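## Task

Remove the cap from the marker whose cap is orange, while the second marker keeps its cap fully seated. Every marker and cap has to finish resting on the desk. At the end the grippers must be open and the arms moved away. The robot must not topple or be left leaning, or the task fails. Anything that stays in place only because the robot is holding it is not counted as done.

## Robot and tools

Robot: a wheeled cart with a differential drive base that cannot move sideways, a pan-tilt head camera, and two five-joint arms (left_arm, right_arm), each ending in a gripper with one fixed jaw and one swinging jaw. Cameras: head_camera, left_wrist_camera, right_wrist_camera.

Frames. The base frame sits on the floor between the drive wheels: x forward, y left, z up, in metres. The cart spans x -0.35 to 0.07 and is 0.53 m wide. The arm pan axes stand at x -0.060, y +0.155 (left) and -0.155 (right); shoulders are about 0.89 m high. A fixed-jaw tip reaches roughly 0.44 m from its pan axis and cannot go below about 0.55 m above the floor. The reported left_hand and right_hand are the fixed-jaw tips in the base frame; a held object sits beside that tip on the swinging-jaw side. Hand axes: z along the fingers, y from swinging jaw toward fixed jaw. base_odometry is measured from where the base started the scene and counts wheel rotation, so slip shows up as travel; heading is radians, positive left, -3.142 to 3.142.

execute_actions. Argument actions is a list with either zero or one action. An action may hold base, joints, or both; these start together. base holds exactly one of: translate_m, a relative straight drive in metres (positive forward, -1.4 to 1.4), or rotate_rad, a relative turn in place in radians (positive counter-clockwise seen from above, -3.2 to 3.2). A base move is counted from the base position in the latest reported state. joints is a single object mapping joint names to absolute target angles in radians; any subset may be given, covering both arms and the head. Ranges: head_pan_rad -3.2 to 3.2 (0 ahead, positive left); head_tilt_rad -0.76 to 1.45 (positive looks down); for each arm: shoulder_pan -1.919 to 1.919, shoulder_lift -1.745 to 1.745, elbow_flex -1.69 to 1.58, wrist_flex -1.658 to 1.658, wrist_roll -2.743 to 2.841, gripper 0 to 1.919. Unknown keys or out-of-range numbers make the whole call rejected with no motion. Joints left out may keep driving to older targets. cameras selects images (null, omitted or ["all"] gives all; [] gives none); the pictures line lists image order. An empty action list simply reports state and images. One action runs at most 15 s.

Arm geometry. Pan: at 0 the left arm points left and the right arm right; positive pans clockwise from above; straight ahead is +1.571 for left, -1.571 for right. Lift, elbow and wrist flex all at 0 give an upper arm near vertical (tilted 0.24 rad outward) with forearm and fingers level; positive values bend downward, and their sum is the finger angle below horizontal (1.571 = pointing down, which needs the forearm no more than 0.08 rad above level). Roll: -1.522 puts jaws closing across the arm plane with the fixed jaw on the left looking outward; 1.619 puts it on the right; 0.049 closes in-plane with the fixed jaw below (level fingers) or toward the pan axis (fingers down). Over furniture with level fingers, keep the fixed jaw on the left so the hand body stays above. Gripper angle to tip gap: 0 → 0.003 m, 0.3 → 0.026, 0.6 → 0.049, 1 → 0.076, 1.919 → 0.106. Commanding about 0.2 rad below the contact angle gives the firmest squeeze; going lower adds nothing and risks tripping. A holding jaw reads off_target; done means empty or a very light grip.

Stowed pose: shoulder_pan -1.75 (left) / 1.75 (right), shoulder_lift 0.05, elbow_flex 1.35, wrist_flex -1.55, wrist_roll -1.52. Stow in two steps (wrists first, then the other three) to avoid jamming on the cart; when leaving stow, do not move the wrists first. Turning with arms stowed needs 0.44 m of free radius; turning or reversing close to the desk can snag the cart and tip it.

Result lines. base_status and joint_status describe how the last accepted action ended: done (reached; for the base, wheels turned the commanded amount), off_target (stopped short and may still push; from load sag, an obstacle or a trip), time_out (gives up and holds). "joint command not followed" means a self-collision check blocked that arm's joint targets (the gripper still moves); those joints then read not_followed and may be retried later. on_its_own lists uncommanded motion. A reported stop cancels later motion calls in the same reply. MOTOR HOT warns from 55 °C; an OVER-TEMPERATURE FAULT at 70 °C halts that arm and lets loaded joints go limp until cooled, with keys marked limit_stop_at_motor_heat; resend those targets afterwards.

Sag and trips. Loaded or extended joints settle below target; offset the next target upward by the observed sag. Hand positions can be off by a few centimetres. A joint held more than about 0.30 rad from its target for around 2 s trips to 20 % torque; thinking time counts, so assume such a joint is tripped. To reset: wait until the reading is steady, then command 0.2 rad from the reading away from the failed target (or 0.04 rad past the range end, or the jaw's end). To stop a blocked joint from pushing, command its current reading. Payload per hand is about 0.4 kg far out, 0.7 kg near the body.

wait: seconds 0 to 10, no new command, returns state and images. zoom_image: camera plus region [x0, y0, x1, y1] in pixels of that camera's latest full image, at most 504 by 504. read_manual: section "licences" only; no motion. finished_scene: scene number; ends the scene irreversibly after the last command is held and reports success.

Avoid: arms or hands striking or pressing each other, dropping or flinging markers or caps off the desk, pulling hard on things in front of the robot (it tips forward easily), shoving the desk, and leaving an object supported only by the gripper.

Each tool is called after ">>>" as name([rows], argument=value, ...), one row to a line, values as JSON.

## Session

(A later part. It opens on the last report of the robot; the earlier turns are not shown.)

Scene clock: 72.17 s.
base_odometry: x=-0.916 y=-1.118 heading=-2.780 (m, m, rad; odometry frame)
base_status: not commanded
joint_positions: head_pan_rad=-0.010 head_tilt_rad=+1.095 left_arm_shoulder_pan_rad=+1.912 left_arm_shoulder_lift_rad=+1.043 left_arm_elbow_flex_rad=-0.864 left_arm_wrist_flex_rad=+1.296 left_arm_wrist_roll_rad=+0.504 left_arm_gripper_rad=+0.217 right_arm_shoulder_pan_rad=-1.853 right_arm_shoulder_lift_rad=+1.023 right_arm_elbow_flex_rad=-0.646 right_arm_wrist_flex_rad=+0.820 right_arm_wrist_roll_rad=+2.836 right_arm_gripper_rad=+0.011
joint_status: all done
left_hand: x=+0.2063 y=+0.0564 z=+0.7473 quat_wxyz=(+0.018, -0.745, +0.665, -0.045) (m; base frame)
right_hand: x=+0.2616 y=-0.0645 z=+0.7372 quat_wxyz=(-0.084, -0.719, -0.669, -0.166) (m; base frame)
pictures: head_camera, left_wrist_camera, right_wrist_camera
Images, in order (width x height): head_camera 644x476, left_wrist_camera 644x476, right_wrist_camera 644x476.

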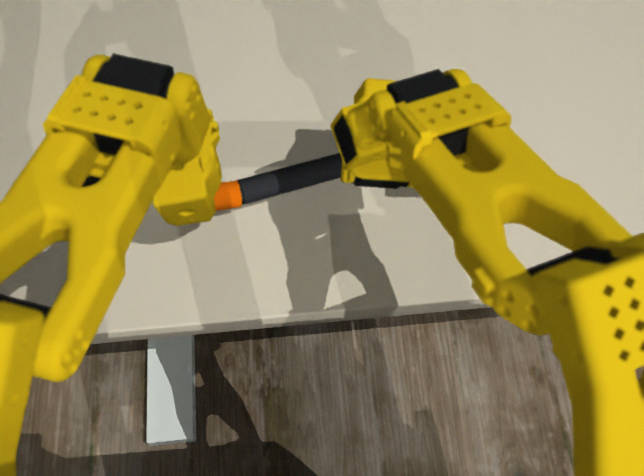

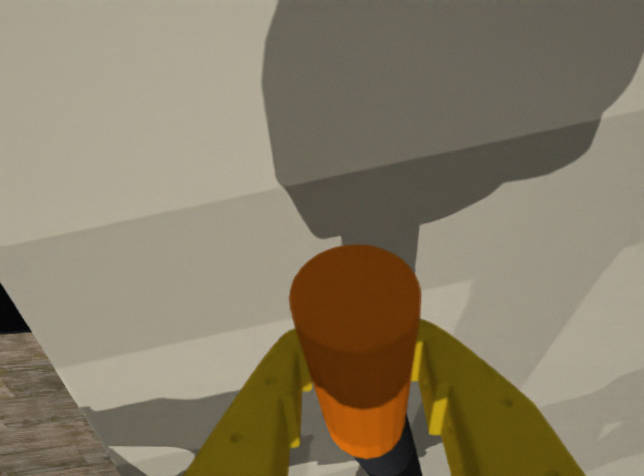

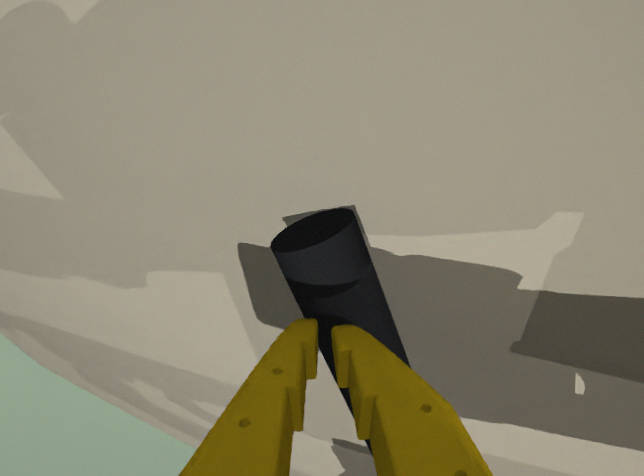

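>>> execute_actions([
  {"joints":{"right_arm_elbow_flex_rad":-1.1,"right_arm_wrist_flex_rad":1.45,"right_arm_shoulder_lift_rad":0.9,"right_arm_gripper_rad":1.0}},
], cameras=[])

>>> execute_actions([
  {"joints":{"left_arm_elbow_flex_rad":-1.05,"left_arm_wrist_flex_rad":1.5,"left_arm_wrist_roll_rad":0.24}},
])

Scene clock: 74.23 s.
base_odometry: x=-0.916 y=-1.118 heading=-2.780 (m, m, rad; odometry frame)
base_status: not commanded
joint_positions: head_pan_rad=-0.010 head_tilt_rad=+1.095 left_arm_shoulder_pan_rad=+1.913 left_arm_shoulder_lift_rad=+1.043 left_arm_elbow_flex_rad=-0.864 left_arm_wrist_flex_rad=+1.296 left_arm_wrist_roll_rad=+0.504 left_arm_gripper_rad=+0.216 right_arm_shoulder_pan_rad=-1.853 right_arm_shoulder_lift_rad=+0.960 right_arm_elbow_flex_rad=-1.065 right_arm_wrist_flex_rad=+1.446 right_arm_wrist_roll_rad=+2.836 right_arm_gripper_rad=+0.991
joint_status: all done
left_hand: x=+0.2062 y=+0.0560 z=+0.7473 quat_wxyz=(+0.018, -0.745, +0.665, -0.045) (m; base frame)
right_hand: x=+0.2444 y=-0.0695 z=+0.8003 quat_wxyz=(-0.052, -0.727, -0.677, -0.102) (m; base frame)
pictures: none
No camera images: the call's "cameras" was empty. Leave "cameras" out to get every camera's image.

Scene clock: 75.17 s.
base_odometry: x=-0.916 y=-1.118 heading=-2.780 (m, m, rad; odometry frame)
base_status: not commanded
joint_positions: head_pan_rad=-0.010 head_tilt_rad=+1.095 left_arm_shoulder_pan_rad=+1.913 left_arm_shoulder_lift_rad=+1.043 left_arm_elbow_flex_rad=-1.018 left_arm_wrist_flex_rad=+1.494 left_arm_wrist_roll_rad=+0.246 left_arm_gripper_rad=+0.216 right_arm_shoulder_pan_rad=-1.853 right_arm_shoulder_lift_rad=+0.960 right_arm_elbow_flex_rad=-1.065 right_arm_wrist_flex_rad=+1.446 right_arm_wrist_roll_rad=+2.836 right_arm_gripper_rad=+0.991
joint_status: all done
left_hand: x=+0.2007 y=+0.0600 z=+0.7677 quat_wxyz=(+0.013, -0.654, +0.756, -0.023) (m; base frame)
right_hand: x=+0.2444 y=-0.0695 z=+0.8003 quat_wxyz=(-0.052, -0.727, -0.677, -0.102) (m; base frame)
pictures: head_camera, left_wrist_camera, right_wrist_camera
Images, in order (width x height): head_camera 644x476, left_wrist_camera 644x476, right_wrist_camera 644x476.

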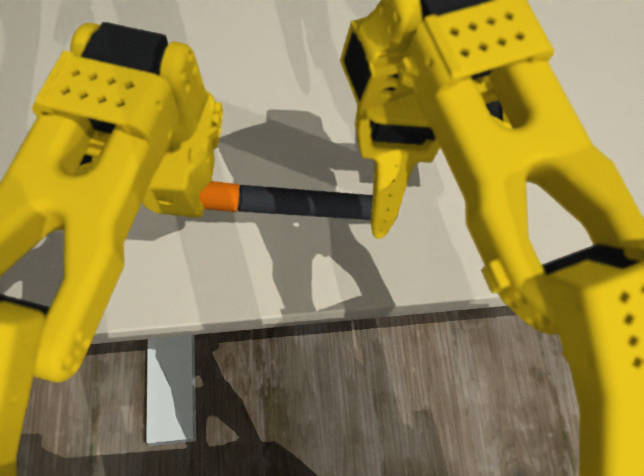

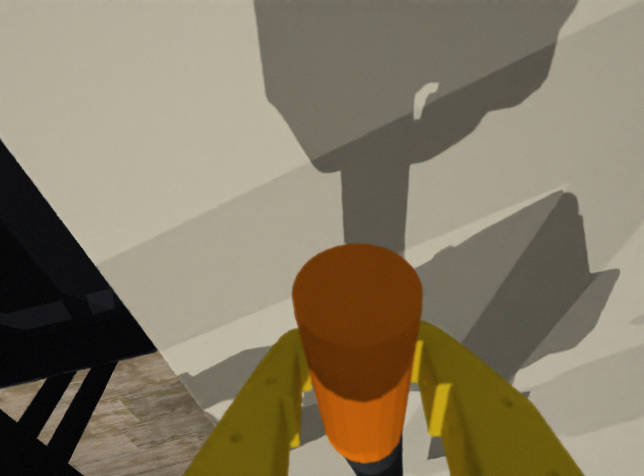

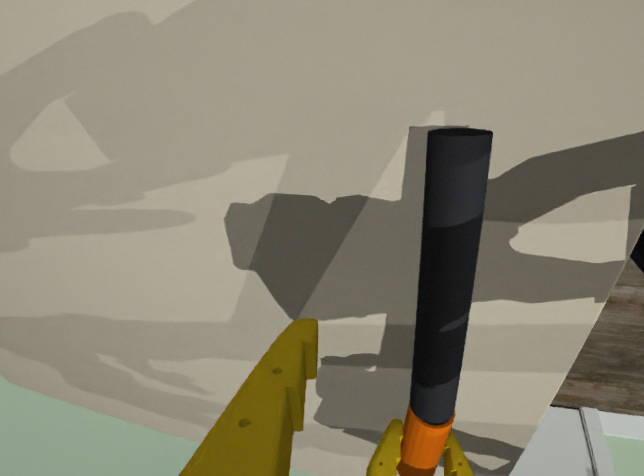

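>>> execute_actions([
  {"joints":{"right_arm_shoulder_lift_rad":1.03,"right_arm_elbow_flex_rad":-1.03,"right_arm_wrist_flex_rad":1.42}},
])

Scene clock: 76.23 s.
base_odometry: x=-0.916 y=-1.118 heading=-2.780 (m, m, rad; odometry frame)
base_status: not commanded
joint_positions: head_pan_rad=-0.010 head_tilt_rad=+1.095 left_arm_shoulder_pan_rad=+1.913 left_arm_shoulder_lift_rad=+1.043 left_arm_elbow_flex_rad=-1.018 left_arm_wrist_flex_rad=+1.494 left_arm_wrist_roll_rad=+0.246 left_arm_gripper_rad=+0.216 right_arm_shoulder_pan_rad=-1.853 right_arm_shoulder_lift_rad=+1.051 right_arm_elbow_flex_rad=-1.025 right_arm_wrist_flex_rad=+1.427 right_arm_wrist_roll_rad=+2.836 right_arm_gripper_rad=+0.991
joint_status: all done
left_hand: x=+0.2007 y=+0.0600 z=+0.7677 quat_wxyz=(+0.013, -0.654, +0.756, -0.023) (m; base frame)
right_hand: x=+0.2320 y=-0.0731 z=+0.7688 quat_wxyz=(-0.027, -0.731, -0.680, -0.053) (m; base frame)
pictures: head_camera, left_wrist_camera, right_wrist_camera
Images, in order (width x height): head_camera 644x476, left_wrist_camera 644x476, right_wrist_camera 644x476.

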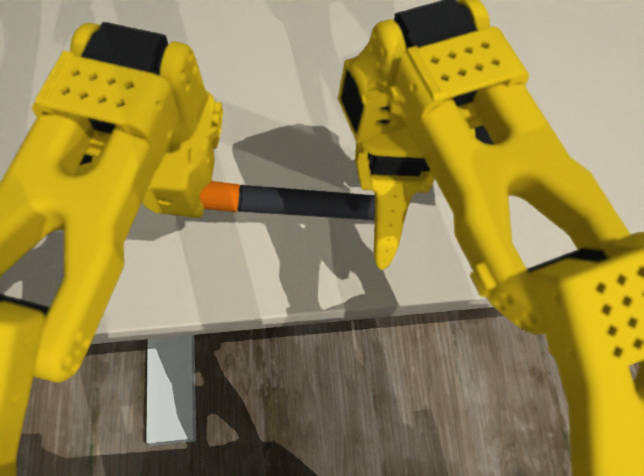

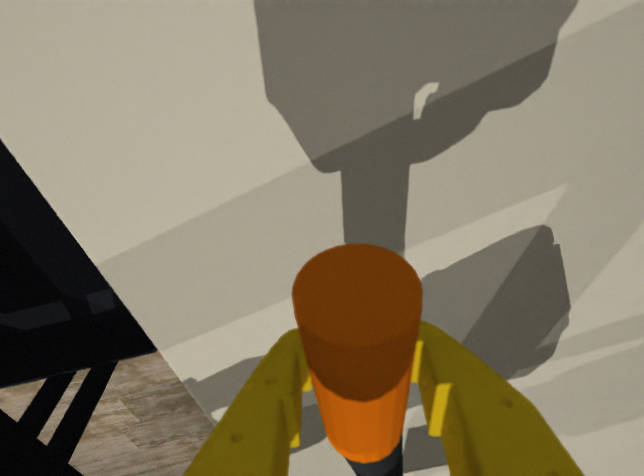

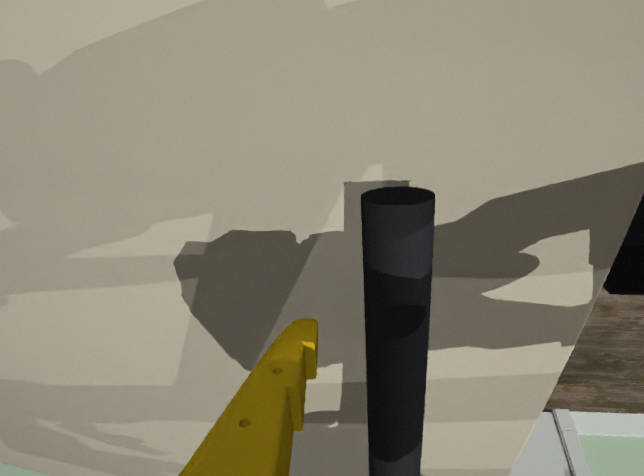

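>>> execute_actions([
  {"joints":{"right_arm_elbow_flex_rad":-0.80,"right_arm_wrist_flex_rad":1.22}},
], cameras=["right_wrist_camera","head_camera"])

Scene clock: 77.43 s.
base_odometry: x=-0.916 y=-1.118 heading=-2.780 (m, m, rad; odometry frame)
base_status: not commanded
joint_positions: head_pan_rad=-0.010 head_tilt_rad=+1.095 left_arm_shoulder_pan_rad=+1.913 left_arm_shoulder_lift_rad=+1.043 left_arm_elbow_flex_rad=-1.018 left_arm_wrist_flex_rad=+1.494 left_arm_wrist_roll_rad=+0.246 left_arm_gripper_rad=+0.216 right_arm_shoulder_pan_rad=-1.853 right_arm_shoulder_lift_rad=+1.052 right_arm_elbow_flex_rad=-0.796 right_arm_wrist_flex_rad=+1.226 right_arm_wrist_roll_rad=+2.836 right_arm_gripper_rad=+0.991
joint_status: all done
left_hand: x=+0.2007 y=+0.0600 z=+0.7677 quat_wxyz=(+0.013, -0.654, +0.756, -0.023) (m; base frame)
right_hand: x=+0.2246 y=-0.0753 z=+0.7371 quat_wxyz=(-0.020, -0.731, -0.681, -0.040) (m; base frame)
pictures: head_camera, right_wrist_camera
Images, in order (width x height): head_camera 644x476, right_wrist_camera 644x476.

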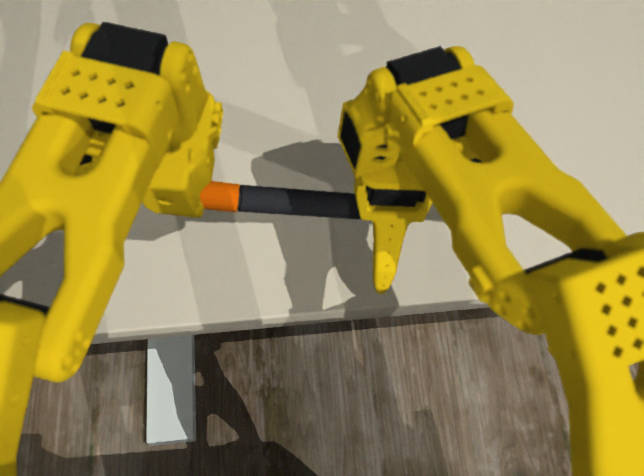

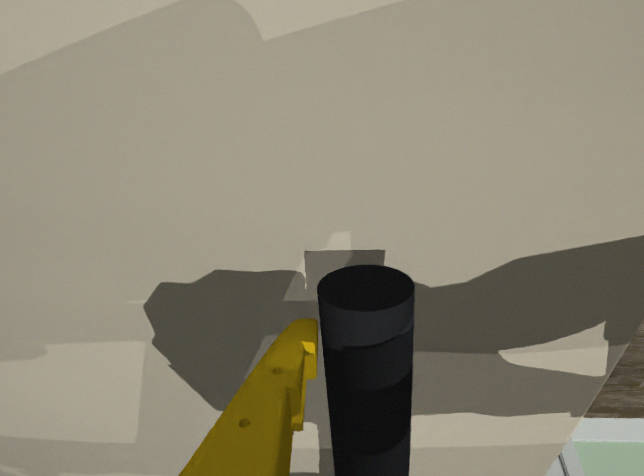

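>>> execute_actions([
  {"joints":{"right_arm_elbow_flex_rad":-0.72,"right_arm_wrist_flex_rad":1.12,"right_arm_shoulder_pan_rad":-1.89}},
], cameras=["right_wrist_camera"])

>>> execute_actions([
  {"joints":{"right_arm_gripper_rad":0.0}},
])

Scene clock: 78.43 s.
base_odometry: x=-0.916 y=-1.118 heading=-2.780 (m, m, rad; odometry frame)
base_status: not commanded
joint_positions: head_pan_rad=-0.010 head_tilt_rad=+1.095 left_arm_shoulder_pan_rad=+1.913 left_arm_shoulder_lift_rad=+1.043 left_arm_elbow_flex_rad=-1.018 left_arm_wrist_flex_rad=+1.494 left_arm_wrist_roll_rad=+0.246 left_arm_gripper_rad=+0.216 right_arm_shoulder_pan_rad=-1.879 right_arm_shoulder_lift_rad=+1.052 right_arm_elbow_flex_rad=-0.716 right_arm_wrist_flex_rad=+1.128 right_arm_wrist_roll_rad=+2.836 right_arm_gripper_rad=+0.991
joint_status: all done
left_hand: x=+0.2007 y=+0.0600 z=+0.7677 quat_wxyz=(+0.013, -0.654, +0.756, -0.023) (m; base frame)
right_hand: x=+0.2226 y=-0.0678 z=+0.7272 quat_wxyz=(-0.023, -0.722, -0.690, -0.048) (m; base frame)
pictures: right_wrist_camera
Images, in order (width x height): right_wrist_camera 644x476.

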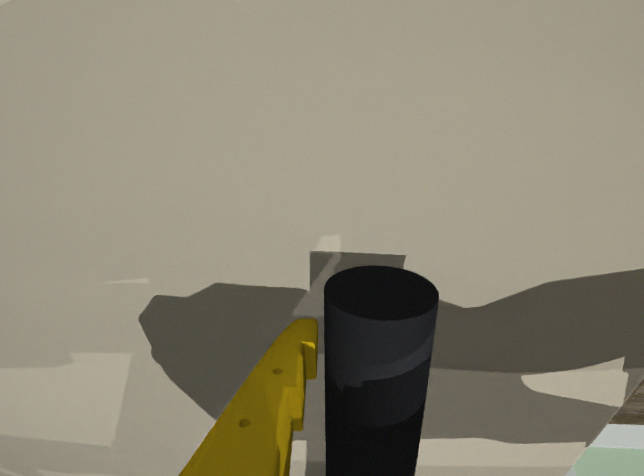

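Scene clock: 79.47 s.
base_odometry: x=-0.916 y=-1.118 heading=-2.780 (m, m, rad; odometry frame)
base_status: not commanded
joint_positions: head_pan_rad=-0.010 head_tilt_rad=+1.095 left_arm_shoulder_pan_rad=+1.913 left_arm_shoulder_lift_rad=+1.043 left_arm_elbow_flex_rad=-1.019 left_arm_wrist_flex_rad=+1.494 left_arm_wrist_roll_rad=+0.246 left_arm_gripper_rad=+0.216 right_arm_shoulder_pan_rad=-1.881 right_arm_shoulder_lift_rad=+1.052 right_arm_elbow_flex_rad=-0.715 right_arm_wrist_flex_rad=+1.128 right_arm_wrist_roll_rad=+2.836 right_arm_gripper_rad=+0.176
joint_status: right_arm_gripper_rad off_target (ended at +0.176, target +0.000)
left_hand: x=+0.2009 y=+0.0599 z=+0.7679 quat_wxyz=(+0.013, -0.654, +0.756, -0.023) (m; base frame)
right_hand: x=+0.2222 y=-0.0675 z=+0.7269 quat_wxyz=(-0.023, -0.722, -0.690, -0.047) (m; base frame)
pictures: head_camera, left_wrist_camera, right_wrist_camera
Images, in order (width x height): head_camera 644x476, left_wrist_camera 644x476, right_wrist_camera 644x476.

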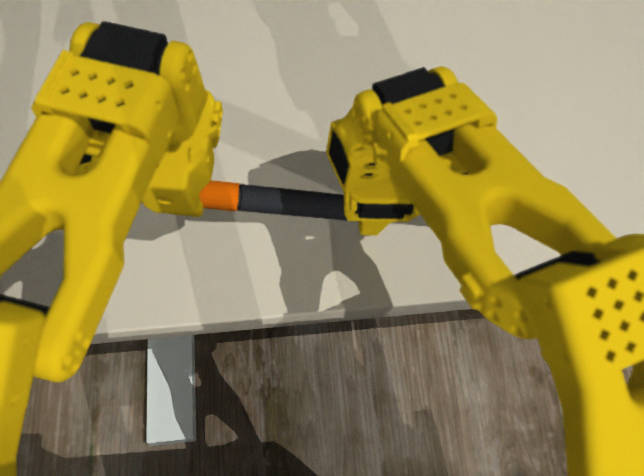

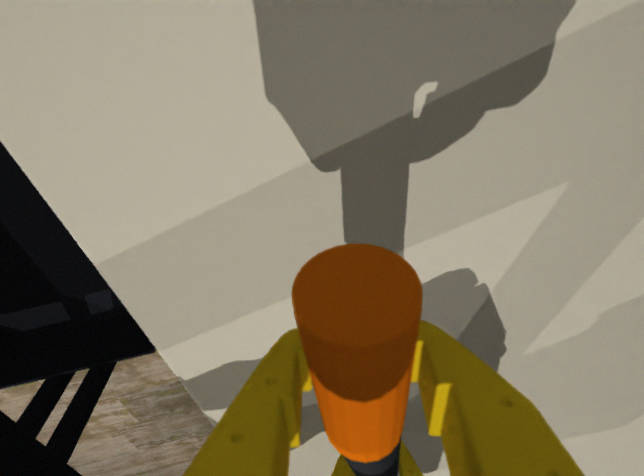

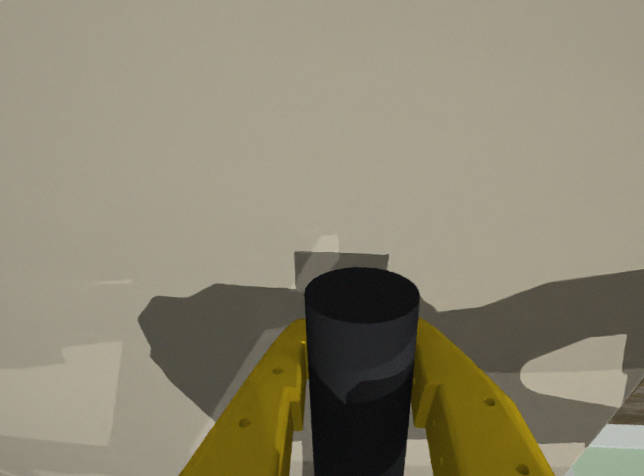

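>>> execute_actions([
  {"joints":{"left_arm_elbow_flex_rad":-0.82,"left_arm_wrist_flex_rad":1.28}},
], cameras=["head_camera"])

>>> execute_actions([
  {"joints":{"left_arm_shoulder_pan_rad":1.78,"right_arm_shoulder_pan_rad":-1.80}},
])

Scene clock: 80.90 s.
base_odometry: x=-0.916 y=-1.118 heading=-2.780 (m, m, rad; odometry frame)
base_status: not commanded
joint_positions: head_pan_rad=-0.010 head_tilt_rad=+1.095 left_arm_shoulder_pan_rad=+1.913 left_arm_shoulder_lift_rad=+1.043 left_arm_elbow_flex_rad=-0.821 left_arm_wrist_flex_rad=+1.287 left_arm_wrist_roll_rad=+0.246 left_arm_gripper_rad=+0.216 right_arm_shoulder_pan_rad=-1.881 right_arm_shoulder_lift_rad=+1.069 right_arm_elbow_flex_rad=-0.704 right_arm_wrist_flex_rad=+1.128 right_arm_wrist_roll_rad=+2.836 right_arm_gripper_rad=+0.152
joint_status: all done
left_hand: x=+0.2002 y=+0.0602 z=+0.7413 quat_wxyz=(+0.016, -0.654, +0.756, -0.027) (m; base frame)
right_hand: x=+0.2174 y=-0.0690 z=+0.7209 quat_wxyz=(-0.017, -0.722, -0.691, -0.035) (m; base frame)
pictures: head_camera
Images, in order (width x height): head_camera 644x476.

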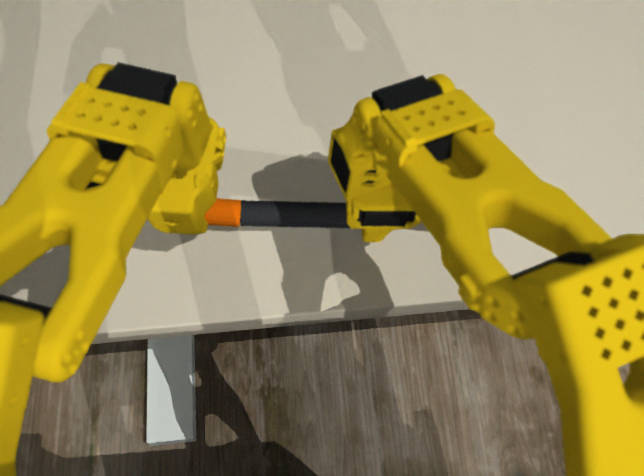

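Scene clock: 81.73 s.
base_odometry: x=-0.916 y=-1.118 heading=-2.780 (m, m, rad; odometry frame)
base_status: not commanded
joint_positions: head_pan_rad=-0.010 head_tilt_rad=+1.095 left_arm_shoulder_pan_rad=+1.786 left_arm_shoulder_lift_rad=+1.043 left_arm_elbow_flex_rad=-0.817 left_arm_wrist_flex_rad=+1.283 left_arm_wrist_roll_rad=+0.246 left_arm_gripper_rad=+0.216 right_arm_shoulder_pan_rad=-1.810 right_arm_shoulder_lift_rad=+1.069 right_arm_elbow_flex_rad=-0.704 right_arm_wrist_flex_rad=+1.125 right_arm_wrist_roll_rad=+2.836 right_arm_gripper_rad=+0.152
joint_status: all done
left_hand: x=+0.2098 y=+0.0940 z=+0.7407 quat_wxyz=(+0.017, -0.700, +0.713, -0.026) (m; base frame)
right_hand: x=+0.2232 y=-0.0887 z=+0.7209 quat_wxyz=(-0.019, -0.746, -0.665, -0.036) (m; base frame)
pictures: head_camera, left_wrist_camera, right_wrist_camera
Images, in order (width x height): head_camera 644x476, left_wrist_camera 644x476, right_wrist_camera 644x476.

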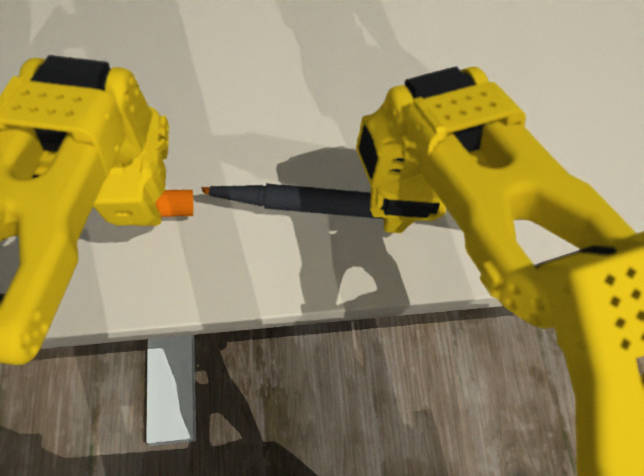

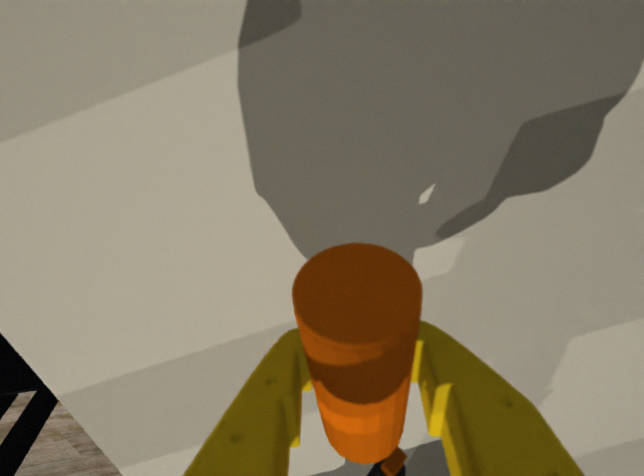

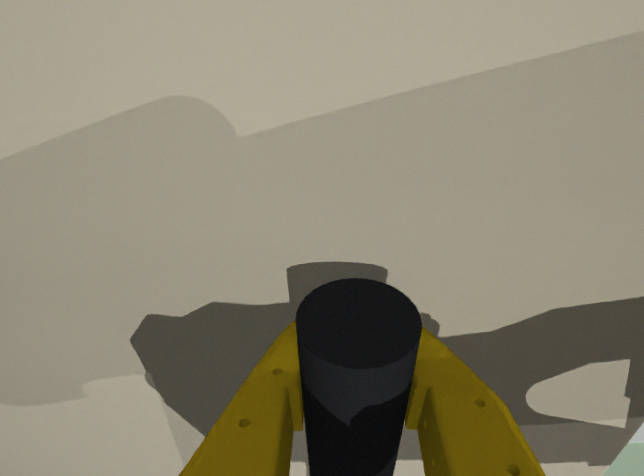

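Uncapped. Separate further, lower the cap, release.

>>> execute_actions([
  {"joints":{"left_arm_shoulder_pan_rad":1.68,"left_arm_elbow_flex_rad":-0.66,"left_arm_wrist_flex_rad":1.12}},
], cameras=[])

>>> execute_actions([
  {"joints":{"left_arm_gripper_rad":0.6,"right_arm_gripper_rad":0.55}},
], cameras=[])

>>> execute_actions([
  {"joints":{"left_arm_elbow_flex_rad":-1.2,"left_arm_wrist_flex_rad":1.5,"left_arm_shoulder_lift_rad":0.8,"right_arm_elbow_flex_rad":-1.2,"right_arm_wrist_flex_rad":1.5,"right_arm_shoulder_lift_rad":0.8}},
], cameras=[])

>>> execute_actions([
  {"base":{"translate_m":-0.4},"joints":{"head_tilt_rad":0.7}},
], cameras=["head_camera"])

Scene clock: 83.10 s.
base_odometry: x=-0.916 y=-1.118 heading=-2.780 (m, m, rad; odometry frame)
base_status: not commanded
joint_positions: head_pan_rad=-0.010 head_tilt_rad=+1.095 left_arm_shoulder_pan_rad=+1.692 left_arm_shoulder_lift_rad=+1.038 left_arm_elbow_flex_rad=-0.663 left_arm_wrist_flex_rad=+1.129 left_arm_wrist_roll_rad=+0.246 left_arm_gripper_rad=+0.215 right_arm_shoulder_pan_rad=-1.810 right_arm_shoulder_lift_rad=+1.069 right_arm_elbow_flex_rad=-0.704 right_arm_wrist_flex_rad=+1.125 right_arm_wrist_roll_rad=+2.836 right_arm_gripper_rad=+0.152
joint_status: all done
left_hand: x=+0.2100 y=+0.1200 z=+0.7219 quat_wxyz=(+0.020, -0.733, +0.679, -0.027) (m; base frame)
right_hand: x=+0.2232 y=-0.0887 z=+0.7209 quat_wxyz=(-0.019, -0.746, -0.665, -0.036) (m; base frame)
pictures: none
No camera images: the call's "cameras" was empty. Leave "cameras" out to get every camera's image.

Scene clock: 83.93 s.
base_odometry: x=-0.916 y=-1.118 heading=-2.780 (m, m, rad; odometry frame)
base_status: not commanded
joint_positions: head_pan_rad=-0.010 head_tilt_rad=+1.095 left_arm_shoulder_pan_rad=+1.692 left_arm_shoulder_lift_rad=+1.038 left_arm_elbow_flex_rad=-0.660 left_arm_wrist_flex_rad=+1.125 left_arm_wrist_roll_rad=+0.246 left_arm_gripper_rad=+0.588 right_arm_shoulder_pan_rad=-1.809 right_arm_shoulder_lift_rad=+1.066 right_arm_elbow_flex_rad=-0.704 right_arm_wrist_flex_rad=+1.125 right_arm_wrist_roll_rad=+2.836 right_arm_gripper_rad=+0.540
joint_status: all done
left_hand: x=+0.2098 y=+0.1201 z=+0.7215 quat_wxyz=(+0.020, -0.733, +0.679, -0.027) (m; base frame)
right_hand: x=+0.2239 y=-0.0890 z=+0.7217 quat_wxyz=(-0.020, -0.746, -0.664, -0.037) (m; base frame)
pictures: none
No camera images: the call's "cameras" was empty. Leave "cameras" out to get every camera's image.

Scene clock: 85.10 s.
base_odometry: x=-0.916 y=-1.118 heading=-2.780 (m, m, rad; odometry frame)
base_status: not commanded
joint_positions: head_pan_rad=-0.010 head_tilt_rad=+1.095 left_arm_shoulder_pan_rad=+1.688 left_arm_shoulder_lift_rad=+0.857 left_arm_elbow_flex_rad=-1.170 left_arm_wrist_flex_rad=+1.497 left_arm_wrist_roll_rad=+0.246 left_arm_gripper_rad=+0.589 right_arm_shoulder_pan_rad=-1.809 right_arm_shoulder_lift_rad=+0.856 right_arm_elbow_flex_rad=-1.163 right_arm_wrist_flex_rad=+1.495 right_arm_wrist_roll_rad=+2.836 right_arm_gripper_rad=+0.541
joint_status: all done
left_hand: x=+0.2516 y=+0.1164 z=+0.8414 quat_wxyz=(+0.113, -0.721, +0.666, -0.155) (m; base frame)
right_hand: x=+0.2592 y=-0.0804 z=+0.8463 quat_wxyz=(-0.090, -0.733, -0.653, -0.168) (m; base frame)
pictures: none
No camera images: the call's "cameras" was empty. Leave "cameras" out to get every camera's image.

Scene clock: 87.97 s.
base_odometry: x=-0.542 y=-0.978 heading=-2.782 (m, m, rad; odometry frame)
base_status: done
joint_positions: head_pan_rad=-0.010 head_tilt_rad=+0.714 left_arm_shoulder_pan_rad=+1.688 left_arm_shoulder_lift_rad=+0.857 left_arm_elbow_flex_rad=-1.170 left_arm_wrist_flex_rad=+1.497 left_arm_wrist_roll_rad=+0.246 left_arm_gripper_rad=+0.589 right_arm_shoulder_pan_rad=-1.809 right_arm_shoulder_lift_rad=+0.856 right_arm_elbow_flex_rad=-1.164 right_arm_wrist_flex_rad=+1.495 right_arm_wrist_roll_rad=+2.836 right_arm_gripper_rad=+0.541
joint_status: all done
left_hand: x=+0.2516 y=+0.1164 z=+0.8414 quat_wxyz=(+0.113, -0.721, +0.666, -0.155) (m; base frame)
right_hand: x=+0.2593 y=-0.0804 z=+0.8466 quat_wxyz=(-0.090, -0.733, -0.653, -0.169) (m; base frame)
pictures: head_camera
Images, in order (width x height): head_camera 644x476.

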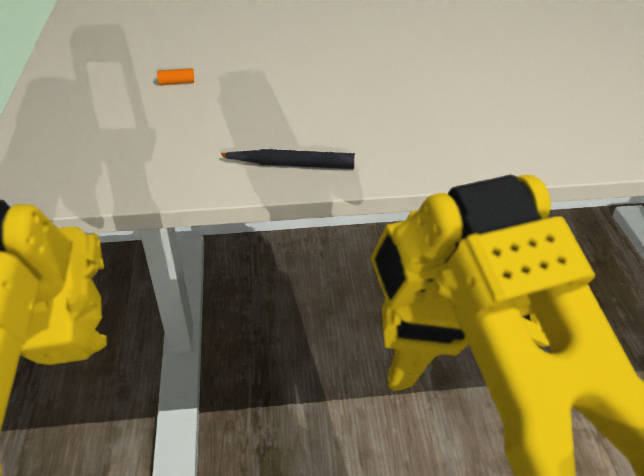

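>>> wait(seconds=2)

Scene clock: 90.10 s.
base_odometry: x=-0.542 y=-0.978 heading=-2.782 (m, m, rad; odometry frame)
base_status: done
joint_positions: head_pan_rad=-0.010 head_tilt_rad=+0.714 left_arm_shoulder_pan_rad=+1.688 left_arm_shoulder_lift_rad=+0.857 left_arm_elbow_flex_rad=-1.170 left_arm_wrist_flex_rad=+1.497 left_arm_wrist_roll_rad=+0.246 left_arm_gripper_rad=+0.589 right_arm_shoulder_pan_rad=-1.809 right_arm_shoulder_lift_rad=+0.856 right_arm_elbow_flex_rad=-1.164 right_arm_wrist_flex_rad=+1.495 right_arm_wrist_roll_rad=+2.836 right_arm_gripper_rad=+0.541
joint_status: all done
left_hand: x=+0.2516 y=+0.1164 z=+0.8414 quat_wxyz=(+0.113, -0.721, +0.666, -0.155) (m; base frame)
right_hand: x=+0.2593 y=-0.0804 z=+0.8466 quat_wxyz=(-0.090, -0.733, -0.653, -0.169) (m; base frame)
wait: 2.00 s; at rest by 0.13 s
pictures: head_camera, left_wrist_camera, right_wrist_camera
Images, in order (width x height): head_camera 644x476, left_wrist_camera 644x476, right_wrist_camera 644x476.

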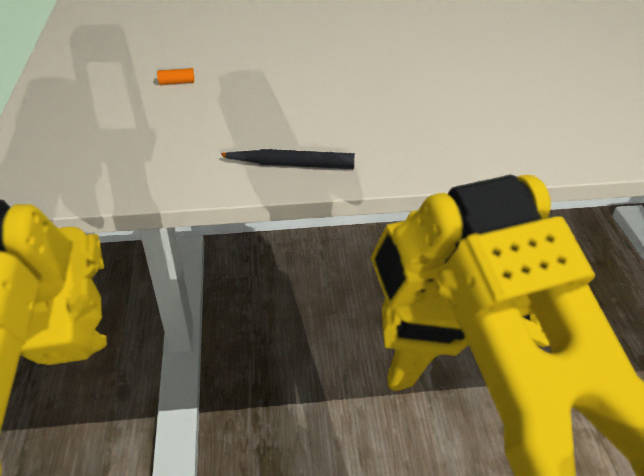

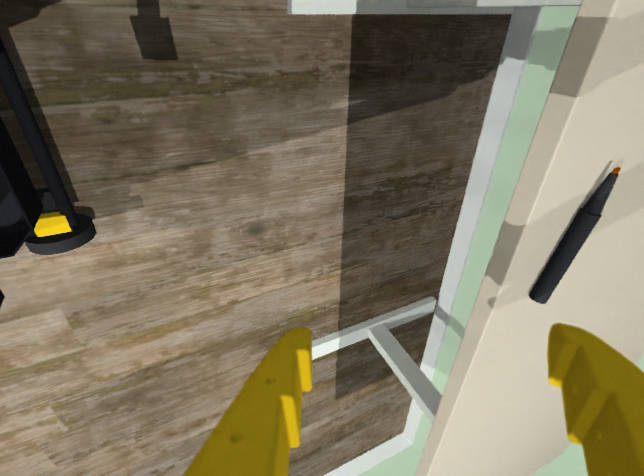

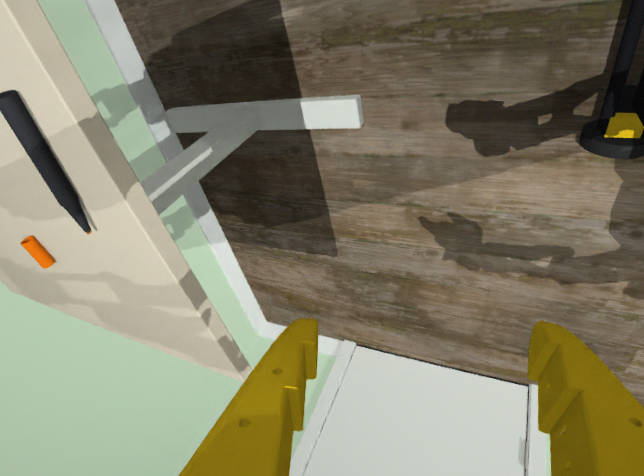

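>>> finished_scene(scene=1)

The scene is finished: the task was done.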